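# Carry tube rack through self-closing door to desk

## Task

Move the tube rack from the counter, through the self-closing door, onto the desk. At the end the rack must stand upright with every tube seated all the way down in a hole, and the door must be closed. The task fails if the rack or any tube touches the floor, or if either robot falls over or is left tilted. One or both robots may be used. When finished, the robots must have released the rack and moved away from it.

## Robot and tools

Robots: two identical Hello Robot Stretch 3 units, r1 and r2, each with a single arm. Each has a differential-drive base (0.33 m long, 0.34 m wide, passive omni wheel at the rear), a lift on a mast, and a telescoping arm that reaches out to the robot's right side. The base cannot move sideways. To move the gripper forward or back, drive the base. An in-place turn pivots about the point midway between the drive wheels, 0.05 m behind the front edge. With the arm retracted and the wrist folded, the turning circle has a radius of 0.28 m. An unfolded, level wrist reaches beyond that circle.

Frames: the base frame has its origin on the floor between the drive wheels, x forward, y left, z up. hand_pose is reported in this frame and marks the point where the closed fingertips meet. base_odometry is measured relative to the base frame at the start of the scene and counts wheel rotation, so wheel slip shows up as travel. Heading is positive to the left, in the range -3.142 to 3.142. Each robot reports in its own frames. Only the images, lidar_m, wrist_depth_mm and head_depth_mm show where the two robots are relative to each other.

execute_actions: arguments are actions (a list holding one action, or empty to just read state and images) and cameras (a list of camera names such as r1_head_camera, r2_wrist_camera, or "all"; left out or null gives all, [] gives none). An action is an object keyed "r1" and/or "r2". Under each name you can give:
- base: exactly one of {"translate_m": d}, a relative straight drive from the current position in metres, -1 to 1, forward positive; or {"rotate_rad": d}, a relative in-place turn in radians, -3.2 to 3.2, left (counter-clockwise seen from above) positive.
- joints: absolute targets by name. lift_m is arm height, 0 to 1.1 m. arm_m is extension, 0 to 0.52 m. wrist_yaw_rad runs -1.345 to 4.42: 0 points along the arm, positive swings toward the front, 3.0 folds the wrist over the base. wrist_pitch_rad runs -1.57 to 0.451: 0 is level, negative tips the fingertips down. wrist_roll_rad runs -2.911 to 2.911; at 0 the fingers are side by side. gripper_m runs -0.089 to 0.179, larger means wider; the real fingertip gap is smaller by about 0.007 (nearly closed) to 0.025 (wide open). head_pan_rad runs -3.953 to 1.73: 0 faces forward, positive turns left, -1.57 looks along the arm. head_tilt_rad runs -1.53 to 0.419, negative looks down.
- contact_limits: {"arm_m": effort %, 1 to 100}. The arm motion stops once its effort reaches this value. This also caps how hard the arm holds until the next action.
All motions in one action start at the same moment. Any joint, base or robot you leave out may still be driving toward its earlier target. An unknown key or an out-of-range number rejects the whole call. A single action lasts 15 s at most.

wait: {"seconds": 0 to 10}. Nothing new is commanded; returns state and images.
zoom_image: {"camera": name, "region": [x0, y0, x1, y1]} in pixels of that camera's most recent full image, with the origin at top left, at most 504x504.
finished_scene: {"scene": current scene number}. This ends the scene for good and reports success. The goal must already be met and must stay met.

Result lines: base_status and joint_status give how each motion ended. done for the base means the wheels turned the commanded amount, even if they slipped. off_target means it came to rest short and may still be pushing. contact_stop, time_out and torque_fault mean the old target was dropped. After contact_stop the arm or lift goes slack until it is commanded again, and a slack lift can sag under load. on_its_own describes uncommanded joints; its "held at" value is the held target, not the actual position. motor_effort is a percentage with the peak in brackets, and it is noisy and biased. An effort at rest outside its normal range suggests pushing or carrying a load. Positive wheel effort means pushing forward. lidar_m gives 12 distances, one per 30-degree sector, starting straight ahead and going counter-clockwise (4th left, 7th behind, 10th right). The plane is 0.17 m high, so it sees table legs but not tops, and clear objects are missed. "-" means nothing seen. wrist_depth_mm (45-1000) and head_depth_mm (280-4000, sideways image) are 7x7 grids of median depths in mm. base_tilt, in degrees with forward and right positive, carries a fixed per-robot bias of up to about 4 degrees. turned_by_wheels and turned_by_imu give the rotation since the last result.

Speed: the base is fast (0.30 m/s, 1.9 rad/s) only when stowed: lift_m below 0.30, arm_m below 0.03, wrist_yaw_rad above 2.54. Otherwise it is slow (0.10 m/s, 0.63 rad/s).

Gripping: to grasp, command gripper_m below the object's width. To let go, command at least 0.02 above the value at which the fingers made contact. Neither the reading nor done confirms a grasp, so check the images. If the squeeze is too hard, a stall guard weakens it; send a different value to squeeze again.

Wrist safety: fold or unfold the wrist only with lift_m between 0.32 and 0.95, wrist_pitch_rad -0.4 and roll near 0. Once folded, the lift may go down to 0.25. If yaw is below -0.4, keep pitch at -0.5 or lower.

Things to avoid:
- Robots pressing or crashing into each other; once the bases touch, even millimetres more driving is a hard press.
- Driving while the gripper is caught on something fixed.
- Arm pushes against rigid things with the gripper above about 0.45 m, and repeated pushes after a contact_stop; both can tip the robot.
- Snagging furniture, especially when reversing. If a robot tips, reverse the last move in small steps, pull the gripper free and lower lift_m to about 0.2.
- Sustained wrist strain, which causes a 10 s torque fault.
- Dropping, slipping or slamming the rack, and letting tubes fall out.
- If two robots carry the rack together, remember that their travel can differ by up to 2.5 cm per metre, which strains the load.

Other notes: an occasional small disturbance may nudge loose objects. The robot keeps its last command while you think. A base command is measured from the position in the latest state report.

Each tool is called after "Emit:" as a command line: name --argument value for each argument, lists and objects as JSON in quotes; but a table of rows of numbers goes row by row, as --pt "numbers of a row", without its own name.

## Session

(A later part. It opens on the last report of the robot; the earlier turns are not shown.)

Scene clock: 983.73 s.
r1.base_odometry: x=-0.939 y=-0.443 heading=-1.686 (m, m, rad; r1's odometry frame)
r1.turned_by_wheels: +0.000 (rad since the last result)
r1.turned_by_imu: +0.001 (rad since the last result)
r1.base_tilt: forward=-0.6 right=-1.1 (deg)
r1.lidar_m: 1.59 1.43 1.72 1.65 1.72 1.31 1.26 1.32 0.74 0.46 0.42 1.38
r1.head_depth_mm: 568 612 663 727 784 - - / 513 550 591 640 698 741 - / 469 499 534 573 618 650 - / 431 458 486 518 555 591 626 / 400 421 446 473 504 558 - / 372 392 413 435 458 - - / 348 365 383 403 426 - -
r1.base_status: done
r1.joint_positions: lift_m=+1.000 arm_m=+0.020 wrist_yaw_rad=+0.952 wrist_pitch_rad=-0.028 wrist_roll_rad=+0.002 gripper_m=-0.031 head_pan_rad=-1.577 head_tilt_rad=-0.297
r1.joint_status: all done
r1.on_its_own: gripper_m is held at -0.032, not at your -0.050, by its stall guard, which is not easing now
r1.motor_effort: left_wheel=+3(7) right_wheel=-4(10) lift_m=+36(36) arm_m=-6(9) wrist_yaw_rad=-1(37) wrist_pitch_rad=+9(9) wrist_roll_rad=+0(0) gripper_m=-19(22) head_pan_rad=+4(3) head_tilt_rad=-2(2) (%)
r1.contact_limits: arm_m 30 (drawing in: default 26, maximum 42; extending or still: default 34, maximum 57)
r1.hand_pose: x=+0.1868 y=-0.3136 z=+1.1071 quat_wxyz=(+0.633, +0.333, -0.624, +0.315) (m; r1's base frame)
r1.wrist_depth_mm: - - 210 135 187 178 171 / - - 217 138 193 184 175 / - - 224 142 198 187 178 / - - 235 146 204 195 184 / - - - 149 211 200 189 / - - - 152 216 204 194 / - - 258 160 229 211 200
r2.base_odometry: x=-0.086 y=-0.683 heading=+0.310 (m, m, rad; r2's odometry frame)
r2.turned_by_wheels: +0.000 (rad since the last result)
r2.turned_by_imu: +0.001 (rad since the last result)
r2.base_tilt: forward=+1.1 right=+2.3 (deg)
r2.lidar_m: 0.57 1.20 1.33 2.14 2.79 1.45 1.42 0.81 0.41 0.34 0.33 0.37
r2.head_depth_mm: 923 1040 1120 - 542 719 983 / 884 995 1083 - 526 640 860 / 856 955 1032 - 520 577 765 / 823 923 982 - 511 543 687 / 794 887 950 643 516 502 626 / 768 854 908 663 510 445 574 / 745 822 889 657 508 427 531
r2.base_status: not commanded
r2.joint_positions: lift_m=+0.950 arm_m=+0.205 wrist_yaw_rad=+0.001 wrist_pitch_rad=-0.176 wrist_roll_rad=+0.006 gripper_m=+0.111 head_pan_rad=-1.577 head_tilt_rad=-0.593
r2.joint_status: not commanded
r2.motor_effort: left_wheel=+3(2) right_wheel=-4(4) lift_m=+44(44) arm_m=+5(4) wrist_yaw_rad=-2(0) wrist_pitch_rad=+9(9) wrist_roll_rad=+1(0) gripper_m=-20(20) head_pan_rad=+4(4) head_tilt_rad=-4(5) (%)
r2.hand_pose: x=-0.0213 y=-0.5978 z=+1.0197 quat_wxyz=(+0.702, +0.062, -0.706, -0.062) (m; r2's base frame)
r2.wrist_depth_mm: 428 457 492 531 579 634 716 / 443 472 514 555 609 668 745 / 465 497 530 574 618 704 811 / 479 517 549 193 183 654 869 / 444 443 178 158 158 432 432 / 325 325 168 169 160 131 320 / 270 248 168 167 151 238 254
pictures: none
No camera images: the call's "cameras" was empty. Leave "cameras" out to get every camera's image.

Emit:
execute_actions --actions '[{"r1":{"joints":{"wrist_yaw_rad":1.03},"base":{"translate_m":-0.026}},"r2":{"joints":{"lift_m":1.0}}}]' --cameras '[]'

Scene clock: 1044.27 s.
r1.base_odometry: x=-0.936 y=-0.417 heading=-1.686 (m, m, rad; r1's odometry frame)
r1.turned_by_wheels: +0.000 (rad since the last result)
r1.turned_by_imu: +0.001 (rad since the last result)
r1.base_tilt: forward=-0.6 right=-1.1 (deg)
r1.lidar_m: 1.60 1.45 1.72 1.66 1.72 1.28 1.24 1.29 0.75 0.46 0.41 0.41
r1.head_depth_mm: 579 624 680 744 803 - - / 521 559 602 650 712 756 - / 473 503 538 579 624 661 - / 434 460 489 520 559 595 630 / 400 422 446 474 505 551 - / 371 390 411 434 456 - - / 346 363 381 400 422 - -
r1.base_status: done
r1.joint_positions: lift_m=+1.000 arm_m=+0.020 wrist_yaw_rad=+1.028 wrist_pitch_rad=-0.028 wrist_roll_rad=+0.002 gripper_m=-0.031 head_pan_rad=-1.577 head_tilt_rad=-0.297
r1.joint_status: all done
r1.on_its_own: gripper_m is held at -0.032, not at your -0.050, by its stall guard, which is not easing now
r1.motor_effort: left_wheel=+2(7) right_wheel=-4(8) lift_m=+36(36) arm_m=-6(6) wrist_yaw_rad=+2(35) wrist_pitch_rad=+9(9) wrist_roll_rad=+0(0) gripper_m=-20(21) head_pan_rad=+3(3) head_tilt_rad=-2(1) (%)
r1.hand_pose: x=+0.1974 y=-0.2973 z=+1.1071 quat_wxyz=(+0.620, +0.357, -0.611, +0.339) (m; r1's base frame)
r1.wrist_depth_mm: - - 214 135 186 174 164 / - - 220 138 190 179 169 / - - 228 142 196 185 172 / - - - 146 201 188 178 / - - - 149 209 196 181 / - - - 153 213 201 188 / - - - 161 225 205 193
r2.base_odometry: x=-0.086 y=-0.683 heading=+0.310 (m, m, rad; r2's odometry frame)
r2.turned_by_wheels: +0.000 (rad since the last result)
r2.turned_by_imu: +0.001 (rad since the last result)
r2.base_tilt: forward=+1.0 right=+2.3 (deg)
r2.lidar_m: 0.58 1.20 1.33 2.14 2.79 1.46 1.42 0.82 0.41 0.34 0.33 0.37
r2.head_depth_mm: 917 1024 - 664 566 705 977 / 883 972 - 633 528 641 855 / 854 938 - 626 523 576 763 / 822 912 - 634 517 542 688 / 797 883 927 669 515 502 626 / 771 855 905 665 510 445 574 / 748 825 890 657 507 426 530
r2.base_status: not commanded
r2.joint_positions: lift_m=+1.000 arm_m=+0.205 wrist_yaw_rad=+0.001 wrist_pitch_rad=-0.176 wrist_roll_rad=+0.006 gripper_m=+0.111 head_pan_rad=-1.577 head_tilt_rad=-0.593
r2.joint_status: all done
r2.motor_effort: left_wheel=+2(2) right_wheel=-4(4) lift_m=+44(46) arm_m=+4(4) wrist_yaw_rad=-1(0) wrist_pitch_rad=+9(9) wrist_roll_rad=+0(0) gripper_m=-20(20) head_pan_rad=+4(4) head_tilt_rad=-5(5) (%)
r2.hand_pose: x=-0.0213 y=-0.5977 z=+1.0696 quat_wxyz=(+0.702, +0.063, -0.706, -0.063) (m; r2's base frame)
r2.wrist_depth_mm: 427 458 493 535 590 632 705 / 443 479 517 555 611 676 753 / 462 496 531 575 618 727 811 / 479 512 546 193 183 754 868 / 503 536 178 158 157 544 910 / 410 410 168 169 161 131 405 / 336 315 168 166 152 298 321
pictures: none
No camera images: the call's "cameras" was empty. Leave "cameras" out to get every camera's image.

Emit:
execute_actions --actions '[{"r1":{"joints":{"wrist_yaw_rad":1.11},"base":{"translate_m":-0.0296}},"r2":{"joints":{"arm_m":0.0}}}]' --cameras '[]'

Scene clock: 1050.17 s.
r1.base_odometry: x=-0.932 y=-0.388 heading=-1.686 (m, m, rad; r1's odometry frame)
r1.turned_by_wheels: +0.000 (rad since the last result)
r1.turned_by_imu: +0.001 (rad since the last result)
r1.base_tilt: forward=-0.6 right=-1.0 (deg)
r1.lidar_m: 1.63 1.49 1.71 1.65 1.71 1.25 1.21 1.26 0.77 0.46 0.40 0.40
r1.head_depth_mm: 594 644 701 769 834 - - / 532 570 614 665 725 773 - / 479 511 546 586 633 670 - / 437 463 493 525 562 601 636 / 401 423 448 475 505 548 576 / 371 390 411 434 457 - - / 345 361 379 399 419 - -
r1.base_status: done
r1.joint_positions: lift_m=+1.000 arm_m=+0.020 wrist_yaw_rad=+1.110 wrist_pitch_rad=-0.028 wrist_roll_rad=+0.002 gripper_m=-0.031 head_pan_rad=-1.577 head_tilt_rad=-0.297
r1.joint_status: all done
r1.on_its_own: gripper_m is held at -0.032, not at your -0.050, by its stall guard, which is not easing now
r1.motor_effort: left_wheel=+3(8) right_wheel=-4(8) lift_m=+37(36) arm_m=-6(5) wrist_yaw_rad=-1(40) wrist_pitch_rad=+9(9) wrist_roll_rad=+0(0) gripper_m=-19(22) head_pan_rad=+4(4) head_tilt_rad=-2(2) (%)
r1.hand_pose: x=+0.2075 y=-0.2790 z=+1.1071 quat_wxyz=(+0.606, +0.381, -0.596, +0.364) (m; r1's base frame)
r1.wrist_depth_mm: - - 220 137 183 170 160 / - - - 140 189 175 163 / - - - 144 194 180 167 / - - - 148 200 184 172 / - - - 151 207 190 175 / - - - 154 211 197 181 / - - - 163 220 200 185
r2.base_odometry: x=-0.086 y=-0.683 heading=+0.310 (m, m, rad; r2's odometry frame)
r2.turned_by_wheels: +0.000 (rad since the last result)
r2.turned_by_imu: +0.001 (rad since the last result)
r2.base_tilt: forward=+1.0 right=+2.3 (deg)
r2.lidar_m: 0.58 1.20 1.33 2.14 2.79 1.46 1.42 0.81 0.41 0.34 0.33 0.37
r2.head_depth_mm: 919 1036 1014 - - - - / 887 992 1000 764 - - - / 853 958 983 - - - - / 824 922 973 - - - 702 / 798 883 940 433 497 502 626 / 769 855 907 661 510 450 574 / 749 825 883 654 508 427 530
r2.base_status: not commanded
r2.joint_positions: lift_m=+1.000 arm_m=+0.003 wrist_yaw_rad=+0.000 wrist_pitch_rad=-0.176 wrist_roll_rad=+0.006 gripper_m=+0.111 head_pan_rad=-1.577 head_tilt_rad=-0.593
r2.joint_status: all done
joint sent to its limit — the command would take r2.arm_m past its lower limit, so that joint was sent only as far as its limit.
r2.motor_effort: left_wheel=+3(3) right_wheel=-4(4) lift_m=+44(44) arm_m=-5(5) wrist_yaw_rad=-1(1) wrist_pitch_rad=+9(9) wrist_roll_rad=+0(0) gripper_m=-20(19) head_pan_rad=+4(4) head_tilt_rad=-5(5) (%)
r2.hand_pose: x=-0.0214 y=-0.3960 z=+1.0696 quat_wxyz=(+0.702, +0.062, -0.706, -0.063) (m; r2's base frame)
r2.wrist_depth_mm: 579 624 665 724 787 857 983 / 600 640 705 754 829 916 - / 628 677 726 776 822 976 - / 653 704 735 193 183 - - / 557 551 178 158 157 544 544 / 410 408 168 168 160 131 405 / 341 315 169 166 151 298 320
pictures: none
No camera images: the call's "cameras" was empty. Leave "cameras" out to get every camera's image.

Emit:
execute_actions --actions '[{"r1":{"joints":{"wrist_yaw_rad":1.19},"base":{"translate_m":-0.0306}},"r2":{"joints":{"wrist_yaw_rad":1.57},"base":{"rotate_rad":2.04}}}]' --cameras '[]'

Scene clock: 1059.37 s.
r1.base_odometry: x=-0.929 y=-0.358 heading=-1.686 (m, m, rad; r1's odometry frame)
r1.turned_by_wheels: +0.000 (rad since the last result)
r1.turned_by_imu: +0.001 (rad since the last result)
r1.base_tilt: forward=-0.7 right=-1.1 (deg)
r1.lidar_m: 1.64 1.65 1.72 1.66 1.66 1.22 1.18 1.22 0.80 0.46 0.40 0.39
r1.head_depth_mm: 613 665 726 798 867 - - / 542 582 629 682 748 798 - / 486 518 556 596 645 682 - / 441 466 497 529 567 604 641 / 402 425 449 476 506 544 577 / 370 390 411 433 456 - - / 343 359 377 396 416 - -
r1.base_status: done
r1.joint_positions: lift_m=+1.000 arm_m=+0.020 wrist_yaw_rad=+1.193 wrist_pitch_rad=-0.028 wrist_roll_rad=+0.002 gripper_m=-0.031 head_pan_rad=-1.577 head_tilt_rad=-0.297
r1.joint_status: all done
r1.on_its_own: gripper_m is held at -0.032, not at your -0.050, by its stall guard, which is not easing now
r1.motor_effort: left_wheel=+3(6) right_wheel=-5(10) lift_m=+37(37) arm_m=-5(5) wrist_yaw_rad=-3(37) wrist_pitch_rad=+9(9) wrist_roll_rad=+0(0) gripper_m=-20(22) head_pan_rad=+4(3) head_tilt_rad=-2(3) (%)
r1.hand_pose: x=+0.2161 y=-0.2597 z=+1.1071 quat_wxyz=(+0.590, +0.406, -0.580, +0.389) (m; r1's base frame)
r1.wrist_depth_mm: - - - 138 182 167 155 / - - - 141 188 170 158 / - - - 144 194 177 162 / - - - 149 199 180 166 / - - - 151 205 186 169 / - - - 155 209 191 174 / - - - 232 220 196 180
r2.base_odometry: x=-0.086 y=-0.683 heading=+2.350 (m, m, rad; r2's odometry frame)
r2.turned_by_wheels: +2.040 (rad since the last result)
r2.turned_by_imu: +2.024 (rad since the last result)
r2.base_tilt: forward=+1.1 right=+2.3 (deg)
r2.lidar_m: 1.64 1.47 1.43 1.42 0.43 0.34 0.33 0.36 0.54 1.20 1.30 1.99
r2.head_depth_mm: 941 1045 1162 - - - 973 / 951 1056 1183 1311 - - 1169 / 971 1072 1199 1343 - - 1130 / 984 1086 1224 1381 1592 - 1119 / 989 1104 1244 1413 1609 1472 - / 1001 1115 1264 1448 1602 1484 - / 1018 1133 1285 1476 1640 - -
r2.base_status: done
r2.joint_positions: lift_m=+1.000 arm_m=+0.003 wrist_yaw_rad=+1.569 wrist_pitch_rad=-0.176 wrist_roll_rad=+0.006 gripper_m=+0.111 head_pan_rad=-1.577 head_tilt_rad=-0.593
r2.joint_status: all done
r2.motor_effort: left_wheel=-4(7) right_wheel=+5(10) lift_m=+44(44) arm_m=-4(4) wrist_yaw_rad=+1(4) wrist_pitch_rad=+9(9) wrist_roll_rad=+0(0) gripper_m=-20(20) head_pan_rad=+4(4) head_tilt_rad=-4(5) (%)
r2.hand_pose: x=+0.2267 y=-0.1485 z=+1.0696 quat_wxyz=(+0.541, +0.543, -0.456, +0.452) (m; r2's base frame)
r2.wrist_depth_mm: - - - - - - - / - - - - - - - / - - - - - - - / - - - - 184 - - / - - 178 158 157 - - / - - 168 183 161 130 - / - - 169 165 152 - -
pictures: none
No camera images: the call's "cameras" was empty. Leave "cameras" out to get every camera's image.

Emit:
execute_actions --actions '[{"r1":{"joints":{"wrist_yaw_rad":1.27},"base":{"translate_m":-0.0312}},"r2":{"base":{"translate_m":0.15}}}]' --cameras '[]'

Scene clock: 1071.87 s.
r1.base_odometry: x=-0.925 y=-0.327 heading=-1.686 (m, m, rad; r1's odometry frame)
r1.turned_by_wheels: +0.000 (rad since the last result)
r1.turned_by_imu: +0.001 (rad since the last result)
r1.base_tilt: forward=-0.6 right=-1.1 (deg)
r1.lidar_m: 1.53 1.53 1.71 1.66 1.62 1.19 1.15 1.19 0.83 0.46 0.39 0.39
r1.head_depth_mm: 636 691 757 835 909 - - / 556 598 647 702 772 822 - / 494 527 564 607 657 695 - / 445 472 501 534 573 611 648 / 404 427 452 478 508 543 580 / 370 389 409 432 456 - - / 342 357 375 393 414 - -
r1.base_status: done
r1.joint_positions: lift_m=+1.000 arm_m=+0.020 wrist_yaw_rad=+1.275 wrist_pitch_rad=-0.028 wrist_roll_rad=+0.002 gripper_m=-0.031 head_pan_rad=-1.577 head_tilt_rad=-0.297
r1.joint_status: all done
r1.on_its_own: gripper_m is held at -0.032, not at your -0.050, by its stall guard, which is not easing now
r1.motor_effort: left_wheel=+3(7) right_wheel=-6(11) lift_m=+36(36) arm_m=-4(5) wrist_yaw_rad=-7(36) wrist_pitch_rad=+9(9) wrist_roll_rad=+0(0) gripper_m=-20(21) head_pan_rad=+3(4) head_tilt_rad=-1(2) (%)
r1.hand_pose: x=+0.2230 y=-0.2398 z=+1.1071 quat_wxyz=(+0.574, +0.429, -0.562, +0.413) (m; r1's base frame)
r1.wrist_depth_mm: - - - 140 181 164 150 / - - - 142 187 168 153 / - - - 146 191 173 157 / - - - 149 196 177 161 / - - - 152 203 182 165 / - - - 155 207 187 169 / - - - 233 215 191 173
r2.base_odometry: x=-0.191 y=-0.576 heading=+2.350 (m, m, rad; r2's odometry frame)
r2.turned_by_wheels: +0.000 (rad since the last result)
r2.turned_by_imu: +0.001 (rad since the last result)
r2.base_tilt: forward=+1.1 right=+2.3 (deg)
r2.lidar_m: 1.52 1.34 1.41 1.40 0.62 0.49 0.48 0.52 0.78 1.22 1.33 2.02
r2.head_depth_mm: 955 1063 1188 - - - 1199 / 971 1077 1199 1341 - - 1160 / 982 1093 1226 1360 - - 1139 / 999 1109 1242 1407 1615 - 1114 / 1011 1125 1263 1441 1601 1491 - / 1021 1146 1288 1469 1648 1492 - / 1039 1154 1312 1499 1685 - -
r2.base_status: done
r2.joint_positions: lift_m=+1.000 arm_m=+0.003 wrist_yaw_rad=+1.569 wrist_pitch_rad=-0.176 wrist_roll_rad=+0.006 gripper_m=+0.111 head_pan_rad=-1.577 head_tilt_rad=-0.593
r2.joint_status: not commanded
r2.motor_effort: left_wheel=-4(5) right_wheel=+4(11) lift_m=+44(44) arm_m=-4(4) wrist_yaw_rad=+1(1) wrist_pitch_rad=+9(9) wrist_roll_rad=+0(0) gripper_m=-20(20) head_pan_rad=+4(3) head_tilt_rad=-5(5) (%)
r2.hand_pose: x=+0.2267 y=-0.1485 z=+1.0696 quat_wxyz=(+0.541, +0.543, -0.456, +0.452) (m; r2's base frame)
r2.wrist_depth_mm: - - - - - - - / - - - - - - - / - - - - - - - / - - - 190 183 - - / - - 179 158 157 - - / - - 167 182 161 131 - / - - 168 165 151 - -
pictures: none
No camera images: the call's "cameras" was empty. Leave "cameras" out to get every camera's image.

Emit:
execute_actions --actions '[{"r1":{"joints":{"wrist_yaw_rad":1.35},"base":{"translate_m":-0.031}},"r2":{"base":{"translate_m":0.15}}}]' --cameras '[]'

Scene clock: 1077.60 s.
r1.base_odometry: x=-0.922 y=-0.296 heading=-1.685 (m, m, rad; r1's odometry frame)
r1.turned_by_wheels: +0.000 (rad since the last result)
r1.turned_by_imu: +0.001 (rad since the last result)
r1.base_tilt: forward=-0.6 right=-1.1 (deg)
r1.lidar_m: 1.42 1.40 1.71 1.66 1.57 1.16 1.12 1.16 0.86 0.45 0.38 0.38
r1.head_depth_mm: 664 721 792 878 965 - - / 574 618 667 727 801 856 - / 504 538 576 620 674 713 - / 450 478 507 541 580 617 654 / 407 429 453 479 511 544 581 / 370 388 409 431 455 492 - / 340 356 372 391 411 - -
r1.base_status: done
r1.joint_positions: lift_m=+1.000 arm_m=+0.020 wrist_yaw_rad=+1.356 wrist_pitch_rad=-0.028 wrist_roll_rad=+0.002 gripper_m=-0.031 head_pan_rad=-1.577 head_tilt_rad=-0.297
r1.joint_status: all done
r1.on_its_own: gripper_m is held at -0.032, not at your -0.050, by its stall guard, which is not easing now
r1.motor_effort: left_wheel=+3(7) right_wheel=-6(9) lift_m=+37(36) arm_m=-4(5) wrist_yaw_rad=-7(32) wrist_pitch_rad=+9(9) wrist_roll_rad=+0(0) gripper_m=-19(21) head_pan_rad=+3(4) head_tilt_rad=-2(2) (%)
r1.hand_pose: x=+0.2283 y=-0.2197 z=+1.1071 quat_wxyz=(+0.557, +0.452, -0.545, +0.436) (m; r1's base frame)
r1.wrist_depth_mm: - - - 141 181 161 146 / - - - 144 185 166 149 / - - - 147 191 169 152 / - - - 151 196 174 157 / - - - 153 201 179 160 / - - - 157 203 183 164 / - - - 230 217 188 168
r2.base_odometry: x=-0.297 y=-0.469 heading=+2.350 (m, m, rad; r2's odometry frame)
r2.turned_by_wheels: +0.000 (rad since the last result)
r2.turned_by_imu: +0.001 (rad since the last result)
r2.base_tilt: forward=+1.1 right=+2.3 (deg)
r2.lidar_m: 1.40 1.21 1.39 1.38 0.81 0.64 0.63 0.68 1.02 1.24 1.35 2.06
r2.head_depth_mm: 973 1077 1199 - - - 1197 / 986 1096 1222 1366 - - 1175 / 999 1114 1246 1378 - - 1132 / 1015 1124 1261 1437 1617 - 1118 / 1026 1139 1295 1462 1636 1473 - / 1044 1159 1303 1502 1641 1488 - / 1056 1173 1334 1532 1687 - -
r2.base_status: done
r2.joint_positions: lift_m=+1.000 arm_m=+0.003 wrist_yaw_rad=+1.569 wrist_pitch_rad=-0.176 wrist_roll_rad=+0.006 gripper_m=+0.111 head_pan_rad=-1.577 head_tilt_rad=-0.593
r2.joint_status: not commanded
r2.motor_effort: left_wheel=-4(6) right_wheel=+4(10) lift_m=+44(44) arm_m=-4(4) wrist_yaw_rad=+2(1) wrist_pitch_rad=+9(9) wrist_roll_rad=+0(0) gripper_m=-20(20) head_pan_rad=+4(4) head_tilt_rad=-4(4) (%)
r2.hand_pose: x=+0.2267 y=-0.1485 z=+1.0696 quat_wxyz=(+0.541, +0.543, -0.456, +0.452) (m; r2's base frame)
r2.wrist_depth_mm: - - - - - - - / - - - - - - - / - - - - - - - / - - - 190 183 - - / - - 178 159 158 - - / - - 168 182 160 131 - / - - 168 166 151 - -
pictures: none
No camera images: the call's "cameras" was empty. Leave "cameras" out to get every camera's image.

Emit:
execute_actions --actions '[{"r1":{"joints":{"wrist_yaw_rad":1.43},"base":{"translate_m":-0.033}},"r2":{"base":{"translate_m":0.15}}}]' --cameras '[]'

Scene clock: 1082.83 s.
r1.base_odometry: x=-0.918 y=-0.263 heading=-1.685 (m, m, rad; r1's odometry frame)
r1.turned_by_wheels: +0.000 (rad since the last result)
r1.turned_by_imu: +0.001 (rad since the last result)
r1.base_tilt: forward=-0.6 right=-1.2 (deg)
r1.lidar_m: 1.36 1.29 1.71 1.66 1.52 1.12 1.09 1.13 0.90 0.45 0.37 0.37
r1.head_depth_mm: 700 766 843 925 992 - - / 594 640 695 759 838 899 - / 517 551 592 638 693 734 - / 457 485 516 549 590 627 667 / 410 432 456 483 513 548 587 / 371 389 409 431 455 487 525 / 339 354 371 389 408 420 -
r1.base_status: done
r1.joint_positions: lift_m=+1.000 arm_m=+0.020 wrist_yaw_rad=+1.439 wrist_pitch_rad=-0.028 wrist_roll_rad=+0.002 gripper_m=-0.031 head_pan_rad=-1.577 head_tilt_rad=-0.297
r1.joint_status: all done
r1.on_its_own: gripper_m is held at -0.032, not at your -0.050, by its stall guard, which is not easing now
r1.motor_effort: left_wheel=+4(7) right_wheel=-6(11) lift_m=+36(36) arm_m=-4(5) wrist_yaw_rad=-11(32) wrist_pitch_rad=+9(9) wrist_roll_rad=+0(0) gripper_m=-20(20) head_pan_rad=+3(2) head_tilt_rad=-2(2) (%)
r1.hand_pose: x=+0.2319 y=-0.1989 z=+1.1071 quat_wxyz=(+0.538, +0.474, -0.525, +0.458) (m; r1's base frame)
r1.wrist_depth_mm: - - - 144 179 159 143 / - - - 146 185 162 145 / - - - 149 189 167 149 / - - - 153 194 171 152 / - - - 155 200 175 156 / - - - 157 203 179 158 / - - - 234 214 186 164
r2.base_odometry: x=-0.402 y=-0.363 heading=+2.350 (m, m, rad; r2's odometry frame)
r2.turned_by_wheels: +0.000 (rad since the last result)
r2.turned_by_imu: +0.001 (rad since the last result)
r2.base_tilt: forward=+1.0 right=+2.3 (deg)
r2.lidar_m: 1.29 1.08 1.37 1.36 1.00 0.79 0.78 0.84 1.26 1.26 1.37 2.10
r2.head_depth_mm: 992 1092 1225 - - - 1196 / 1008 1112 1248 1386 - - 1164 / 1016 1130 1267 1409 - - 1140 / 1031 1148 1289 1466 1640 - 1114 / 1050 1153 1306 1484 1653 1480 - / 1061 1187 1325 1536 1668 1485 - / 1083 1199 1353 1556 1718 - -
r2.base_status: done
r2.joint_positions: lift_m=+1.000 arm_m=+0.003 wrist_yaw_rad=+1.569 wrist_pitch_rad=-0.176 wrist_roll_rad=+0.006 gripper_m=+0.111 head_pan_rad=-1.577 head_tilt_rad=-0.593
r2.joint_status: not commanded
r2.motor_effort: left_wheel=-4(6) right_wheel=+5(10) lift_m=+44(44) arm_m=-4(4) wrist_yaw_rad=+3(0) wrist_pitch_rad=+9(9) wrist_roll_rad=+0(0) gripper_m=-19(20) head_pan_rad=+4(4) head_tilt_rad=-4(4) (%)
r2.hand_pose: x=+0.2267 y=-0.1485 z=+1.0696 quat_wxyz=(+0.541, +0.543, -0.456, +0.452) (m; r2's base frame)
r2.wrist_depth_mm: - - - - - - - / - - - - - - - / - - - - - - - / - - - 190 182 - - / - - 178 159 157 - - / - - 168 182 161 130 - / - - 169 165 152 - -
pictures: none
No camera images: the call's "cameras" was empty. Leave "cameras" out to get every camera's image.

Emit:
execute_actions --actions '[{"r1":{"joints":{"wrist_yaw_rad":1.515},"base":{"translate_m":-0.032}},"r2":{"base":{"translate_m":0.15}}}]' --cameras '[]'

Scene clock: 1093.40 s.
r1.base_odometry: x=-0.914 y=-0.231 heading=-1.685 (m, m, rad; r1's odometry frame)
r1.turned_by_wheels: +0.000 (rad since the last result)
r1.turned_by_imu: +0.001 (rad since the last result)
r1.base_tilt: forward=-0.6 right=-1.1 (deg)
r1.lidar_m: 1.24 1.17 1.72 1.66 1.48 1.09 1.05 1.09 0.95 0.45 0.36 0.35
r1.head_depth_mm: 745 816 882 946 1001 - - / 620 670 727 799 884 952 - / 532 569 612 660 714 757 - / 465 494 525 562 601 637 679 / 413 435 460 487 519 552 592 / 373 391 410 432 455 484 524 / 338 353 370 387 406 417 -
r1.base_status: done
r1.joint_positions: lift_m=+1.000 arm_m=+0.020 wrist_yaw_rad=+1.521 wrist_pitch_rad=-0.028 wrist_roll_rad=+0.002 gripper_m=-0.031 head_pan_rad=-1.577 head_tilt_rad=-0.297
r1.joint_status: all done
r1.on_its_own: gripper_m is held at -0.032, not at your -0.050, by its stall guard, which is not easing now
r1.motor_effort: left_wheel=+4(7) right_wheel=-6(12) lift_m=+36(36) arm_m=-4(4) wrist_yaw_rad=-8(31) wrist_pitch_rad=+9(9) wrist_roll_rad=+0(0) gripper_m=-19(20) head_pan_rad=+4(3) head_tilt_rad=-2(2) (%)
r1.hand_pose: x=+0.2338 y=-0.1780 z=+1.1072 quat_wxyz=(+0.519, +0.495, -0.506, +0.480) (m; r1's base frame)
r1.wrist_depth_mm: - - - 143 179 156 140 / - - - 145 183 160 143 / - - - 149 188 164 146 / 809 - - 153 192 168 149 / - - - 154 199 172 152 / - - - 157 201 177 156 / - - - 235 215 182 160
r2.base_odometry: x=-0.508 y=-0.256 heading=+2.349 (m, m, rad; r2's odometry frame)
r2.turned_by_wheels: +0.000 (rad since the last result)
r2.turned_by_imu: +0.001 (rad since the last result)
r2.base_tilt: forward=+1.0 right=+2.3 (deg)
r2.lidar_m: 1.17 0.96 1.35 1.33 1.45 0.94 0.93 1.00 1.30 1.28 1.40 2.13
r2.head_depth_mm: 1008 1115 1242 - - - 1201 / 1021 1130 1268 1412 - - 1157 / 1034 1146 1285 1437 - - 1136 / 1046 1157 1302 1486 1660 - 1123 / 1062 1180 1335 1519 1667 1475 - / 1083 1197 1347 1557 1688 1481 - / 1090 1220 1368 1582 1731 - -
r2.base_status: done
r2.joint_positions: lift_m=+1.000 arm_m=+0.003 wrist_yaw_rad=+1.569 wrist_pitch_rad=-0.176 wrist_roll_rad=+0.006 gripper_m=+0.111 head_pan_rad=-1.577 head_tilt_rad=-0.593
r2.joint_status: not commanded
r2.motor_effort: left_wheel=-4(6) right_wheel=+5(10) lift_m=+44(44) arm_m=-4(4) wrist_yaw_rad=+3(1) wrist_pitch_rad=+9(9) wrist_roll_rad=+0(0) gripper_m=-20(19) head_pan_rad=+4(4) head_tilt_rad=-4(5) (%)
r2.hand_pose: x=+0.2267 y=-0.1485 z=+1.0696 quat_wxyz=(+0.541, +0.543, -0.456, +0.452) (m; r2's base frame)
r2.wrist_depth_mm: - - - - - - - / - - - - - - - / - - - - - - - / - - - 188 183 - - / - - 178 159 157 - - / - - 168 182 160 131 - / - - 168 166 151 - -
pictures: none
No camera images: the call's "cameras" was empty. Leave "cameras" out to get every camera's image.

Emit:
execute_actions --actions '[{"r1":{"joints":{"wrist_yaw_rad":1.595},"base":{"translate_m":-0.0345}},"r2":{"base":{"translate_m":0.15}}}]' --cameras '[]'

Scene clock: 1098.73 s.
r1.base_odometry: x=-0.910 y=-0.197 heading=-1.685 (m, m, rad; r1's odometry frame)
r1.turned_by_wheels: +0.000 (rad since the last result)
r1.turned_by_imu: +0.001 (rad since the last result)
r1.base_tilt: forward=-0.6 right=-1.1 (deg)
r1.lidar_m: 1.13 1.06 1.72 1.66 1.44 1.05 1.02 1.06 0.99 0.45 0.35 0.34
r1.head_depth_mm: 781 837 890 945 1003 - - / 655 711 776 854 949 1026 - / 553 591 636 689 747 793 - / 478 507 539 574 618 653 695 / 420 443 467 494 526 561 599 / 375 393 413 434 457 484 520 / 339 354 370 386 405 422 -
r1.base_status: done
r1.joint_positions: lift_m=+1.000 arm_m=+0.020 wrist_yaw_rad=+1.602 wrist_pitch_rad=-0.028 wrist_roll_rad=+0.002 gripper_m=-0.031 head_pan_rad=-1.577 head_tilt_rad=-0.297
r1.joint_status: all done
r1.on_its_own: gripper_m is held at -0.032, not at your -0.050, by its stall guard, which is not easing now
r1.motor_effort: left_wheel=+4(7) right_wheel=-5(13) lift_m=+36(36) arm_m=-4(5) wrist_yaw_rad=-8(32) wrist_pitch_rad=+9(9) wrist_roll_rad=+0(0) gripper_m=-19(20) head_pan_rad=+4(3) head_tilt_rad=-1(2) (%)
r1.hand_pose: x=+0.2340 y=-0.1574 z=+1.1072 quat_wxyz=(+0.499, +0.515, -0.485, +0.500) (m; r1's base frame)
r1.wrist_depth_mm: - - - 144 178 154 137 / - - - 146 182 158 139 / - - - 150 188 162 143 / 713 - - 154 192 165 145 / - - - 155 197 170 148 / - - - 157 201 174 153 / - - - 236 215 179 155
r2.base_odometry: x=-0.613 y=-0.149 heading=+2.349 (m, m, rad; r2's odometry frame)
r2.turned_by_wheels: +0.000 (rad since the last result)
r2.turned_by_imu: +0.001 (rad since the last result)
r2.base_tilt: forward=+1.0 right=+2.3 (deg)
r2.lidar_m: 1.05 0.83 1.32 1.32 1.43 1.09 1.08 1.16 1.31 1.30 1.42 2.06
r2.head_depth_mm: 1024 1132 1265 - - - 1200 / 1035 1143 1290 1433 - - 1154 / 1047 1168 1305 1452 - - 1137 / 1073 1183 1324 1509 1658 - 1116 / 1078 1199 1363 1549 1679 1476 - / 1096 1216 1383 1584 1710 1477 - / 1112 1247 1397 1618 1742 - -
r2.base_status: done
r2.joint_positions: lift_m=+1.000 arm_m=+0.003 wrist_yaw_rad=+1.569 wrist_pitch_rad=-0.176 wrist_roll_rad=+0.006 gripper_m=+0.111 head_pan_rad=-1.577 head_tilt_rad=-0.593
r2.joint_status: not commanded
r2.motor_effort: left_wheel=-4(6) right_wheel=+4(10) lift_m=+44(44) arm_m=-4(4) wrist_yaw_rad=+2(1) wrist_pitch_rad=+9(9) wrist_roll_rad=+0(0) gripper_m=-19(19) head_pan_rad=+3(4) head_tilt_rad=-5(4) (%)
r2.hand_pose: x=+0.2267 y=-0.1485 z=+1.0696 quat_wxyz=(+0.541, +0.543, -0.456, +0.452) (m; r2's base frame)
r2.wrist_depth_mm: 800 - 976 - - - - / 921 - - - - - - / - - - - - - - / - - - 190 182 - - / - - 179 158 157 - - / - 810 168 182 161 131 - / - - 168 166 151 - -
pictures: none
No camera images: the call's "cameras" was empty. Leave "cameras" out to get every camera's image.

Emit:
execute_actions --actions '[{"r1":{"joints":{"wrist_yaw_rad":1.675},"base":{"translate_m":-0.038}},"r2":{"base":{"translate_m":0.15}}}]' --cameras '[]'

Scene clock: 1112.17 s.
r1.base_odometry: x=-0.906 y=-0.159 heading=-1.684 (m, m, rad; r1's odometry frame)
r1.turned_by_wheels: +0.000 (rad since the last result)
r1.turned_by_imu: +0.001 (rad since the last result)
r1.base_tilt: forward=-0.6 right=-1.0 (deg)
r1.lidar_m: 1.01 0.95 1.72 1.66 1.38 1.01 0.98 1.02 0.99 0.46 0.34 0.33
r1.head_depth_mm: 797 842 893 953 1008 - - / 708 771 846 921 1000 1051 - / 584 625 674 729 796 845 - / 496 527 560 598 642 671 714 / 432 455 479 507 538 574 614 / 382 400 419 440 463 490 523 / 342 357 372 388 406 428 -
r1.base_status: done
r1.joint_positions: lift_m=+1.000 arm_m=+0.020 wrist_yaw_rad=+1.682 wrist_pitch_rad=-0.027 wrist_roll_rad=+0.002 gripper_m=-0.031 head_pan_rad=-1.577 head_tilt_rad=-0.297
r1.joint_status: all done
r1.on_its_own: gripper_m is held at -0.032, not at your -0.050, by its stall guard, which is not easing now
r1.motor_effort: left_wheel=+3(9) right_wheel=-7(13) lift_m=+36(36) arm_m=-4(4) wrist_yaw_rad=-9(36) wrist_pitch_rad=+9(9) wrist_roll_rad=+0(0) gripper_m=-19(20) head_pan_rad=+4(4) head_tilt_rad=-2(1) (%)
r1.hand_pose: x=+0.2325 y=-0.1369 z=+1.1072 quat_wxyz=(+0.478, +0.534, -0.464, +0.520) (m; r1's base frame)
r1.wrist_depth_mm: - - - 148 178 155 136 / - - - 150 183 157 137 / - 972 - 153 188 161 140 / 643 - - 157 195 165 144 / - - - 158 199 170 146 / - - - 161 199 174 150 / - - - 236 209 177 154
r2.base_odometry: x=-0.718 y=-0.042 heading=+2.349 (m, m, rad; r2's odometry frame)
r2.turned_by_wheels: +0.000 (rad since the last result)
r2.turned_by_imu: +0.001 (rad since the last result)
r2.base_tilt: forward=+1.0 right=+2.3 (deg)
r2.lidar_m: 0.94 0.72 3.18 1.28 1.41 1.24 1.23 1.32 1.33 1.32 1.44 1.91
r2.head_depth_mm: 1042 1154 1280 - - - 1200 / 1057 1165 1296 1461 - - 1167 / 1076 1184 1326 1480 - - 1138 / 1083 1201 1352 1547 1677 - 1118 / 1102 1222 1378 1574 1714 1478 - / 1118 1242 1401 1603 1700 1498 - / 1129 1262 1440 1654 1758 - -
r2.base_status: done
r2.joint_positions: lift_m=+1.000 arm_m=+0.003 wrist_yaw_rad=+1.569 wrist_pitch_rad=-0.176 wrist_roll_rad=+0.006 gripper_m=+0.111 head_pan_rad=-1.577 head_tilt_rad=-0.593
r2.joint_status: not commanded
r2.motor_effort: left_wheel=-4(6) right_wheel=+5(10) lift_m=+44(44) arm_m=-4(4) wrist_yaw_rad=+1(3) wrist_pitch_rad=+9(9) wrist_roll_rad=+0(0) gripper_m=-20(20) head_pan_rad=+4(4) head_tilt_rad=-5(5) (%)
r2.hand_pose: x=+0.2267 y=-0.1485 z=+1.0696 quat_wxyz=(+0.541, +0.543, -0.456, +0.452) (m; r2's base frame)
r2.wrist_depth_mm: 617 - 946 - - - - / 639 951 - - - - - / 683 - - - - - - / 866 - - 190 183 - - / 973 - 179 158 157 - - / - 687 168 182 161 131 - / - - 168 166 152 - -
pictures: none
No camera images: the call's "cameras" was empty. Leave "cameras" out to get every camera's image.

Emit:
execute_actions --actions '[{"r1":{"joints":{"wrist_yaw_rad":1.755},"base":{"translate_m":-0.041}},"r2":{"base":{"translate_m":0.15},"joints":{"head_pan_rad":0.3,"head_tilt_rad":-0.5}}}]' --cameras '["r2_nav_camera"]'

Scene clock: 1120.77 s.
r1.base_odometry: x=-0.901 y=-0.119 heading=-1.684 (m, m, rad; r1's odometry frame)
r1.turned_by_wheels: +0.000 (rad since the last result)
r1.turned_by_imu: +0.001 (rad since the last result)
r1.base_tilt: forward=-0.6 right=-1.1 (deg)
r1.lidar_m: 0.34 0.84 1.72 1.66 1.32 0.97 0.94 0.97 1.00 0.47 0.34 0.33
r1.head_depth_mm: 796 846 899 958 1007 - - / 778 831 881 945 1018 1068 - / 630 678 731 794 864 921 - / 526 558 594 636 680 701 744 / 452 475 501 529 563 599 640 / 395 413 434 455 477 503 532 / 351 366 381 397 416 438 -
r1.base_status: done
r1.joint_positions: lift_m=+1.000 arm_m=+0.020 wrist_yaw_rad=+1.756 wrist_pitch_rad=-0.026 wrist_roll_rad=+0.002 gripper_m=-0.031 head_pan_rad=-1.577 head_tilt_rad=-0.297
r1.joint_status: all done
r1.on_its_own: gripper_m is held at -0.032, not at your -0.050, by its stall guard, which is not easing now
r1.motor_effort: left_wheel=+2(8) right_wheel=-6(12) lift_m=+36(36) arm_m=-4(4) wrist_yaw_rad=-2(39) wrist_pitch_rad=+8(9) wrist_roll_rad=+0(0) gripper_m=-16(19) head_pan_rad=+4(3) head_tilt_rad=-2(2) (%)
r1.hand_pose: x=+0.2298 y=-0.1183 z=+1.1076 quat_wxyz=(+0.459, +0.550, -0.445, +0.538) (m; r1's base frame)
r1.wrist_depth_mm: - - - 151 182 157 137 / - - - 155 188 161 140 / - 835 - 158 193 164 142 / 562 - - 164 197 168 145 / - - - 166 204 172 149 / - - - - 206 176 153 / - - - 243 210 181 155
r2.base_odometry: x=-0.824 y=+0.065 heading=+2.349 (m, m, rad; r2's odometry frame)
r2.turned_by_wheels: +0.000 (rad since the last result)
r2.turned_by_imu: +0.001 (rad since the last result)
r2.base_tilt: forward=+1.0 right=+2.3 (deg)
r2.lidar_m: 0.84 0.61 1.49 1.26 1.39 1.39 1.37 1.48 1.35 1.34 1.46 1.77
r2.head_depth_mm: 1343 1467 1593 1769 1870 1526 1247 / 701 749 1649 1801 1922 1509 1253 / 674 840 1790 1968 1836 1308 1216 / 1541 1688 1894 2101 1905 1316 1232 / 1645 880 1996 2220 1870 1399 1225 / 1669 1788 681 739 1689 879 1047 / 461 505 567 679 868 1204 1209
r2.base_status: done
r2.joint_positions: lift_m=+1.000 arm_m=+0.003 wrist_yaw_rad=+1.569 wrist_pitch_rad=-0.176 wrist_roll_rad=+0.006 gripper_m=+0.111 head_pan_rad=+0.293 head_tilt_rad=-0.507
r2.joint_status: all done
r2.motor_effort: left_wheel=-3(5) right_wheel=+4(10) lift_m=+44(44) arm_m=-4(4) wrist_yaw_rad=+0(1) wrist_pitch_rad=+9(9) wrist_roll_rad=+0(0) gripper_m=-20(19) head_pan_rad=+4(54) head_tilt_rad=+4(19) (%)
r2.hand_pose: x=+0.2267 y=-0.1485 z=+1.0696 quat_wxyz=(+0.541, +0.543, -0.456, +0.452) (m; r2's base frame)
r2.wrist_depth_mm: - - 752 - - - - / - 832 838 - - - - / - - - - - - - / - - - 189 183 - - / 597 - 178 159 157 - - / 794 - 168 182 161 131 - / - - 169 165 152 - -
pictures: r2_nav_camera (sideways: a quarter turn counterclockwise sets it upright)
Images, in order (width x height): r2_nav_camera 672x504.

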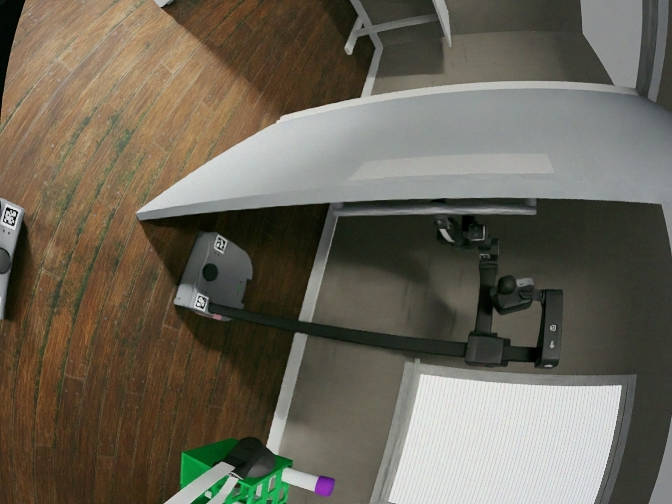

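Emit:
execute_actions --actions '[]' --cameras '["r1_wrist_camera","r2_wrist_camera"]'

Scene clock: 1143.60 s.
r1.base_odometry: x=-0.901 y=-0.119 heading=-1.684 (m, m, rad; r1's odometry frame)
r1.turned_by_wheels: +0.000 (rad since the last result)
r1.turned_by_imu: +0.001 (rad since the last result)
r1.base_tilt: forward=-0.6 right=-1.1 (deg)
r1.lidar_m: 0.34 0.84 1.72 1.66 1.32 0.97 0.94 0.97 1.00 0.47 0.34 0.33
r1.head_depth_mm: 797 844 899 958 1006 - - / 779 829 880 944 1022 1066 - / 631 678 727 792 866 922 - / 526 558 593 634 681 699 744 / 451 475 502 531 562 597 639 / 395 413 433 455 478 503 533 / 351 366 381 398 416 438 -
r1.base_status: done
r1.joint_positions: lift_m=+1.000 arm_m=+0.020 wrist_yaw_rad=+1.756 wrist_pitch_rad=-0.026 wrist_roll_rad=+0.002 gripper_m=-0.031 head_pan_rad=-1.577 head_tilt_rad=-0.297
r1.joint_status: all done
r1.on_its_own: gripper_m is held at -0.032, not at your -0.050, by its stall guard, which is not easing now
r1.motor_effort: left_wheel=+2(8) right_wheel=-6(12) lift_m=+36(36) arm_m=-3(4) wrist_yaw_rad=-1(39) wrist_pitch_rad=+9(9) wrist_roll_rad=+0(0) gripper_m=-16(19) head_pan_rad=+4(3) head_tilt_rad=-2(2) (%)
r1.hand_pose: x=+0.2298 y=-0.1183 z=+1.1076 quat_wxyz=(+0.459, +0.550, -0.445, +0.538) (m; r1's base frame)
r1.wrist_depth_mm: - - - 151 184 156 137 / - - - 155 187 160 140 / - 841 - 158 193 163 143 / 559 - - 164 199 168 146 / - - - 166 204 172 148 / - - - - 204 176 151 / - - - 244 211 181 155
r2.base_odometry: x=-0.824 y=+0.065 heading=+2.349 (m, m, rad; r2's odometry frame)
r2.turned_by_wheels: +0.000 (rad since the last result)
r2.turned_by_imu: +0.000 (rad since the last result)
r2.base_tilt: forward=+1.0 right=+2.3 (deg)
r2.lidar_m: 0.84 0.61 1.49 1.26 1.39 1.39 1.37 1.48 1.36 1.34 1.46 1.77
r2.head_depth_mm: 1347 1460 1619 1766 1876 1515 1263 / 700 743 1651 1813 1917 1517 1249 / 671 837 1774 1953 1835 1306 1210 / 1548 1695 1890 2092 1905 1311 1232 / 1663 888 1985 2208 1885 1401 1230 / 1668 1782 680 742 1685 881 1051 / 460 504 568 678 873 1211 1215
r2.base_status: done
r2.joint_positions: lift_m=+1.000 arm_m=+0.003 wrist_yaw_rad=+1.569 wrist_pitch_rad=-0.176 wrist_roll_rad=+0.006 gripper_m=+0.111 head_pan_rad=+0.293 head_tilt_rad=-0.507
r2.joint_status: all done
r2.motor_effort: left_wheel=-3(5) right_wheel=+4(10) lift_m=+44(44) arm_m=-4(4) wrist_yaw_rad=+2(1) wrist_pitch_rad=+9(9) wrist_roll_rad=+0(0) gripper_m=-19(19) head_pan_rad=+4(54) head_tilt_rad=+4(19) (%)
r2.hand_pose: x=+0.2267 y=-0.1485 z=+1.0696 quat_wxyz=(+0.541, +0.543, -0.456, +0.452) (m; r2's base frame)
r2.wrist_depth_mm: - - 763 - - - - / - 827 846 - - - - / - - - - - - - / - - - 191 183 - - / 596 - 178 158 157 - - / 790 - 168 182 161 131 - / - - 169 166 152 - -
pictures: r1_wrist_camera, r2_wrist_camera
Images, in order (width x height): r1_wrist_camera 644x364, r2_wrist_camera 644x364.

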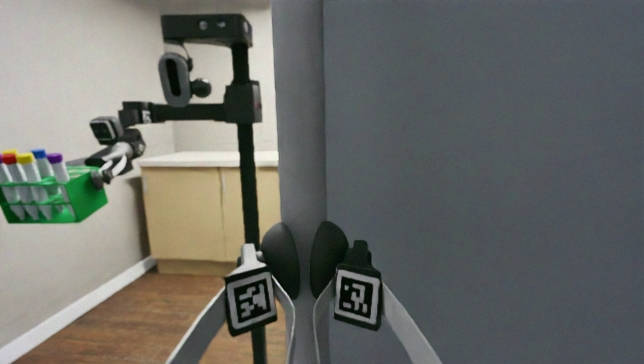

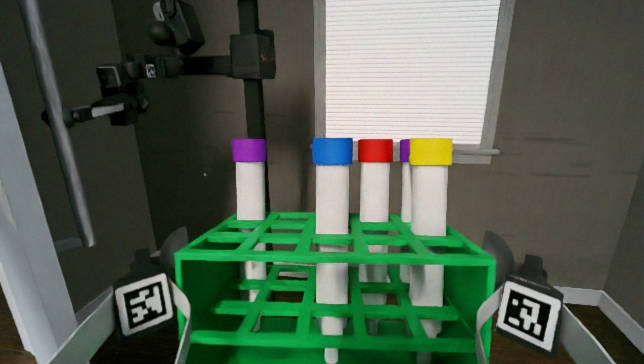

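Emit:
execute_actions --actions '[{"r2":{"base":{"translate_m":-0.24},"joints":{"lift_m":0.7}}}]' --cameras '["r2_nav_camera"]'

Scene clock: 1190.47 s.
r1.base_odometry: x=-0.901 y=-0.119 heading=-1.684 (m, m, rad; r1's odometry frame)
r1.turned_by_wheels: +0.000 (rad since the last result)
r1.turned_by_imu: +0.001 (rad since the last result)
r1.base_tilt: forward=-0.6 right=-1.1 (deg)
r1.lidar_m: 0.34 1.08 1.72 1.66 1.32 0.97 0.94 0.98 1.00 0.47 0.34 0.33
r1.head_depth_mm: 795 847 900 959 1004 - - / 777 831 881 947 1019 1068 - / 631 676 730 792 865 923 - / 526 558 594 636 681 699 743 / 451 475 500 530 562 598 640 / 395 413 433 455 477 504 532 / 351 366 381 398 415 438 -
r1.base_status: not commanded
r1.joint_positions: lift_m=+1.000 arm_m=+0.020 wrist_yaw_rad=+1.756 wrist_pitch_rad=-0.026 wrist_roll_rad=+0.002 gripper_m=-0.031 head_pan_rad=-1.577 head_tilt_rad=-0.297
r1.joint_status: not commanded
r1.on_its_own: gripper_m is held at -0.032, not at your -0.050, by its stall guard, which is not easing now
r1.motor_effort: left_wheel=+2(2) right_wheel=-6(6) lift_m=+37(36) arm_m=-4(4) wrist_yaw_rad=-1(1) wrist_pitch_rad=+9(9) wrist_roll_rad=+0(0) gripper_m=-16(16) head_pan_rad=+4(4) head_tilt_rad=-3(3) (%)
r1.hand_pose: x=+0.2298 y=-0.1183 z=+1.1076 quat_wxyz=(+0.459, +0.550, -0.445, +0.538) (m; r1's base frame)
r1.wrist_depth_mm: - - - 151 183 157 137 / - - - 156 188 160 140 / - - - 159 192 164 142 / - - - 164 198 167 145 / - - - 165 205 172 150 / - - - - 207 177 152 / - - - 244 209 180 155
r2.base_odometry: x=-0.655 y=-0.106 heading=+2.349 (m, m, rad; r2's odometry frame)
r2.turned_by_wheels: +0.000 (rad since the last result)
r2.turned_by_imu: +0.000 (rad since the last result)
r2.base_tilt: forward=+1.1 right=+2.3 (deg)
r2.lidar_m: 1.07 0.82 1.30 1.30 1.42 1.15 1.14 1.23 1.32 1.31 1.43 2.01
r2.head_depth_mm: 1524 1686 1857 2009 1936 1523 1251 / 1588 1007 1895 2081 1848 1516 1245 / 1628 1840 2040 2238 1629 1413 1238 / 1795 1068 2142 2341 1885 1456 1243 / 1767 738 816 921 1058 1244 1223 / 707 794 902 1048 1236 1394 1218 / 872 1003 1176 1436 1718 1464 1215
r2.base_status: done
r2.joint_positions: lift_m=+0.700 arm_m=+0.003 wrist_yaw_rad=+1.569 wrist_pitch_rad=-0.177 wrist_roll_rad=+0.006 gripper_m=+0.111 head_pan_rad=+0.293 head_tilt_rad=-0.507
r2.joint_status: all done
r2.motor_effort: left_wheel=-3(8) right_wheel=+4(5) lift_m=+23(38) arm_m=-4(4) wrist_yaw_rad=+1(3) wrist_pitch_rad=+9(9) wrist_roll_rad=+0(0) gripper_m=-18(19) head_pan_rad=+4(4) head_tilt_rad=+4(4) (%)
r2.hand_pose: x=+0.2266 y=-0.1485 z=+0.7703 quat_wxyz=(+0.542, +0.543, -0.456, +0.452) (m; r2's base frame)
r2.wrist_depth_mm: 764 - - - - - - / 910 - - - - - - / - - - - - - - / - - - 190 184 - - / - 907 178 159 158 - - / - 961 168 182 161 131 - / - - 168 165 152 - -
pictures: r2_nav_camera (sideways: a quarter turn counterclockwise sets it upright)
Images, in order (width x height): r2_nav_camera 672x504.

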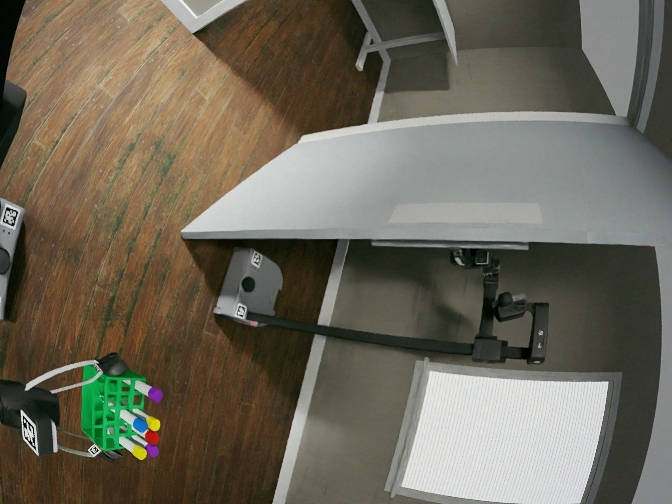

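Emit:
execute_actions --actions '[]'

Scene clock: 1212.00 s.
r1.base_odometry: x=-0.901 y=-0.119 heading=-1.684 (m, m, rad; r1's odometry frame)
r1.turned_by_wheels: +0.000 (rad since the last result)
r1.turned_by_imu: +0.001 (rad since the last result)
r1.base_tilt: forward=-0.6 right=-1.1 (deg)
r1.lidar_m: 0.34 1.07 1.72 1.66 1.32 0.97 0.94 0.98 1.00 0.47 0.34 0.33
r1.head_depth_mm: 797 846 897 958 1008 - - / 778 832 881 946 1021 1063 - / 631 677 730 791 866 919 - / 527 558 594 634 681 700 745 / 452 476 501 530 562 598 639 / 395 414 433 454 477 503 533 / 351 366 382 397 415 438 -
r1.base_status: not commanded
r1.joint_positions: lift_m=+1.000 arm_m=+0.020 wrist_yaw_rad=+1.756 wrist_pitch_rad=-0.026 wrist_roll_rad=+0.002 gripper_m=-0.031 head_pan_rad=-1.577 head_tilt_rad=-0.297
r1.joint_status: not commanded
r1.on_its_own: gripper_m is held at -0.032, not at your -0.050, by its stall guard, which is not easing now
r1.motor_effort: left_wheel=+2(2) right_wheel=-6(6) lift_m=+36(36) arm_m=-4(4) wrist_yaw_rad=-2(1) wrist_pitch_rad=+9(9) wrist_roll_rad=+0(0) gripper_m=-16(16) head_pan_rad=+4(4) head_tilt_rad=-2(3) (%)
r1.hand_pose: x=+0.2298 y=-0.1183 z=+1.1076 quat_wxyz=(+0.459, +0.550, -0.445, +0.538) (m; r1's base frame)
r1.wrist_depth_mm: - - - 152 184 157 137 / - - - 156 188 161 140 / - - - 159 192 163 142 / - - - 163 198 168 145 / - - - 165 203 172 149 / - - - - 207 176 152 / - - - 243 209 181 156
r2.base_odometry: x=-0.655 y=-0.106 heading=+2.349 (m, m, rad; r2's odometry frame)
r2.turned_by_wheels: +0.000 (rad since the last result)
r2.turned_by_imu: +0.000 (rad since the last result)
r2.base_tilt: forward=+1.0 right=+2.3 (deg)
r2.lidar_m: 1.07 0.82 1.31 1.30 1.42 1.15 1.14 1.22 1.32 1.31 1.42 2.01
r2.head_depth_mm: 1532 1691 1841 2000 1950 1523 1253 / 1585 1004 1898 2089 1853 1516 1252 / 1637 1841 2027 2241 1609 1424 1241 / 1802 1065 2145 2353 1893 1458 1235 / 1781 739 817 918 1065 1241 1228 / 707 792 900 1041 1241 1392 1222 / 875 1003 1181 1440 1714 1468 1214
r2.base_status: done
r2.joint_positions: lift_m=+0.700 arm_m=+0.003 wrist_yaw_rad=+1.569 wrist_pitch_rad=-0.177 wrist_roll_rad=+0.006 gripper_m=+0.111 head_pan_rad=+0.293 head_tilt_rad=-0.507
r2.joint_status: all done
r2.motor_effort: left_wheel=-4(8) right_wheel=+4(5) lift_m=+24(38) arm_m=-4(4) wrist_yaw_rad=+2(3) wrist_pitch_rad=+9(9) wrist_roll_rad=+0(0) gripper_m=-19(19) head_pan_rad=+4(4) head_tilt_rad=+5(4) (%)
r2.hand_pose: x=+0.2266 y=-0.1485 z=+0.7703 quat_wxyz=(+0.542, +0.543, -0.456, +0.452) (m; r2's base frame)
r2.wrist_depth_mm: 765 - - - - - - / 904 - - - - - - / - - - - - - - / - - - 190 183 - - / - 905 179 159 158 - - / - 955 169 182 161 131 - / - - 168 165 151 - -
pictures: r1_head_camera (sideways: a quarter turn clockwise sets it upright), r1_nav_camera (sideways: a quarter turn counterclockwise sets it upright), r1_wrist_camera, r2_head_camera (sideways: a quarter turn clockwise sets it upright), r2_nav_camera (sideways: a quarter turn counterclockwise sets it upright), r2_wrist_camera
Images, in order (width x height): r1_head_camera 896x504, r1_nav_camera 672x504, r1_wrist_camera 644x364, r2_head_camera 896x504, r2_nav_camera 672x504, r2_wrist_camera 644x364.

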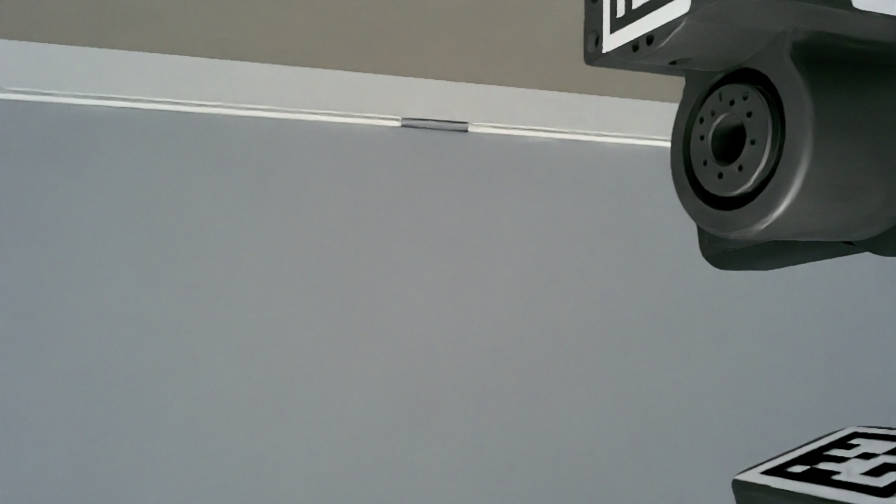

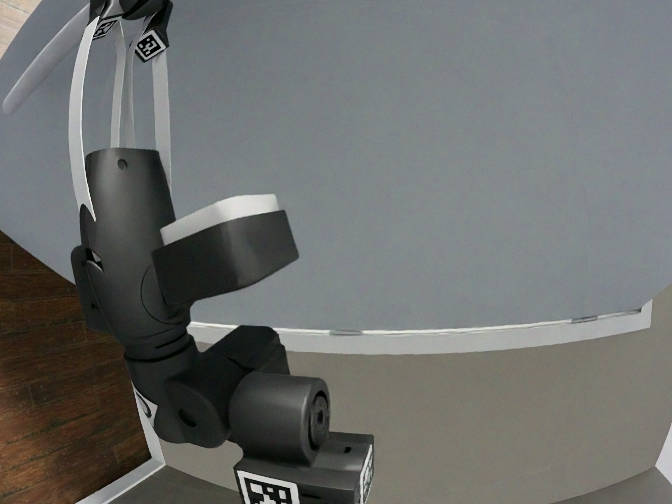

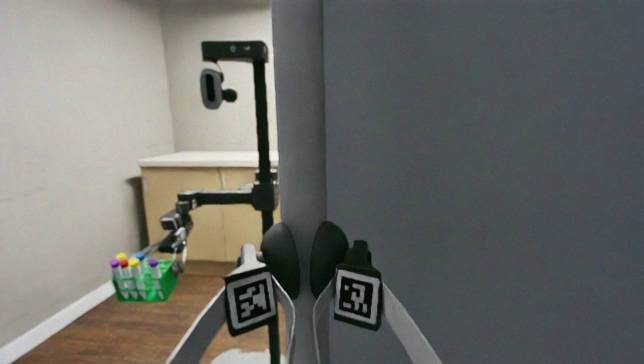

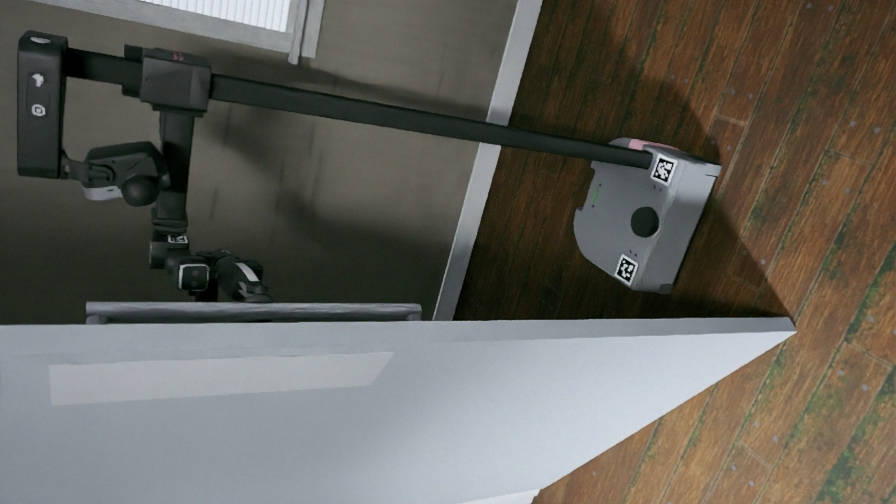

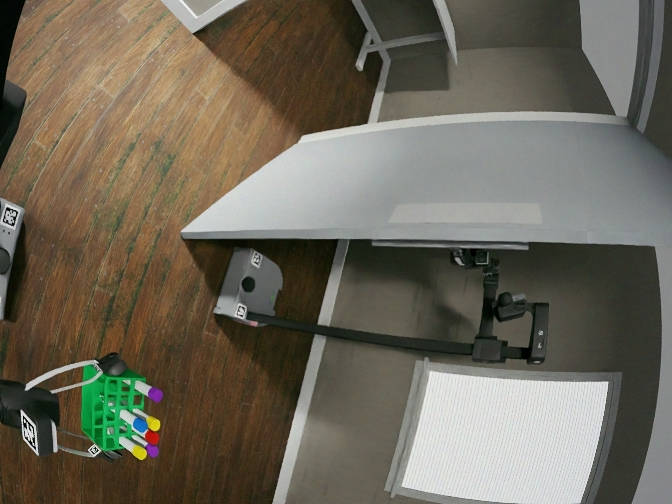

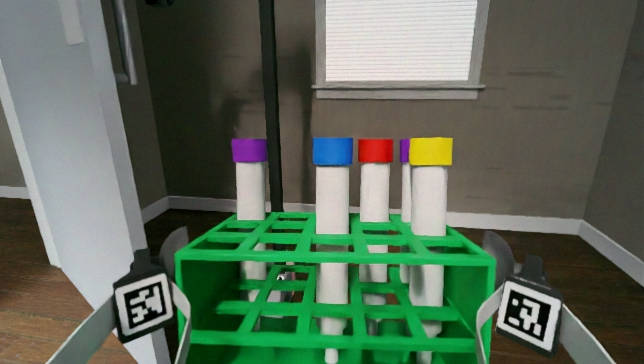

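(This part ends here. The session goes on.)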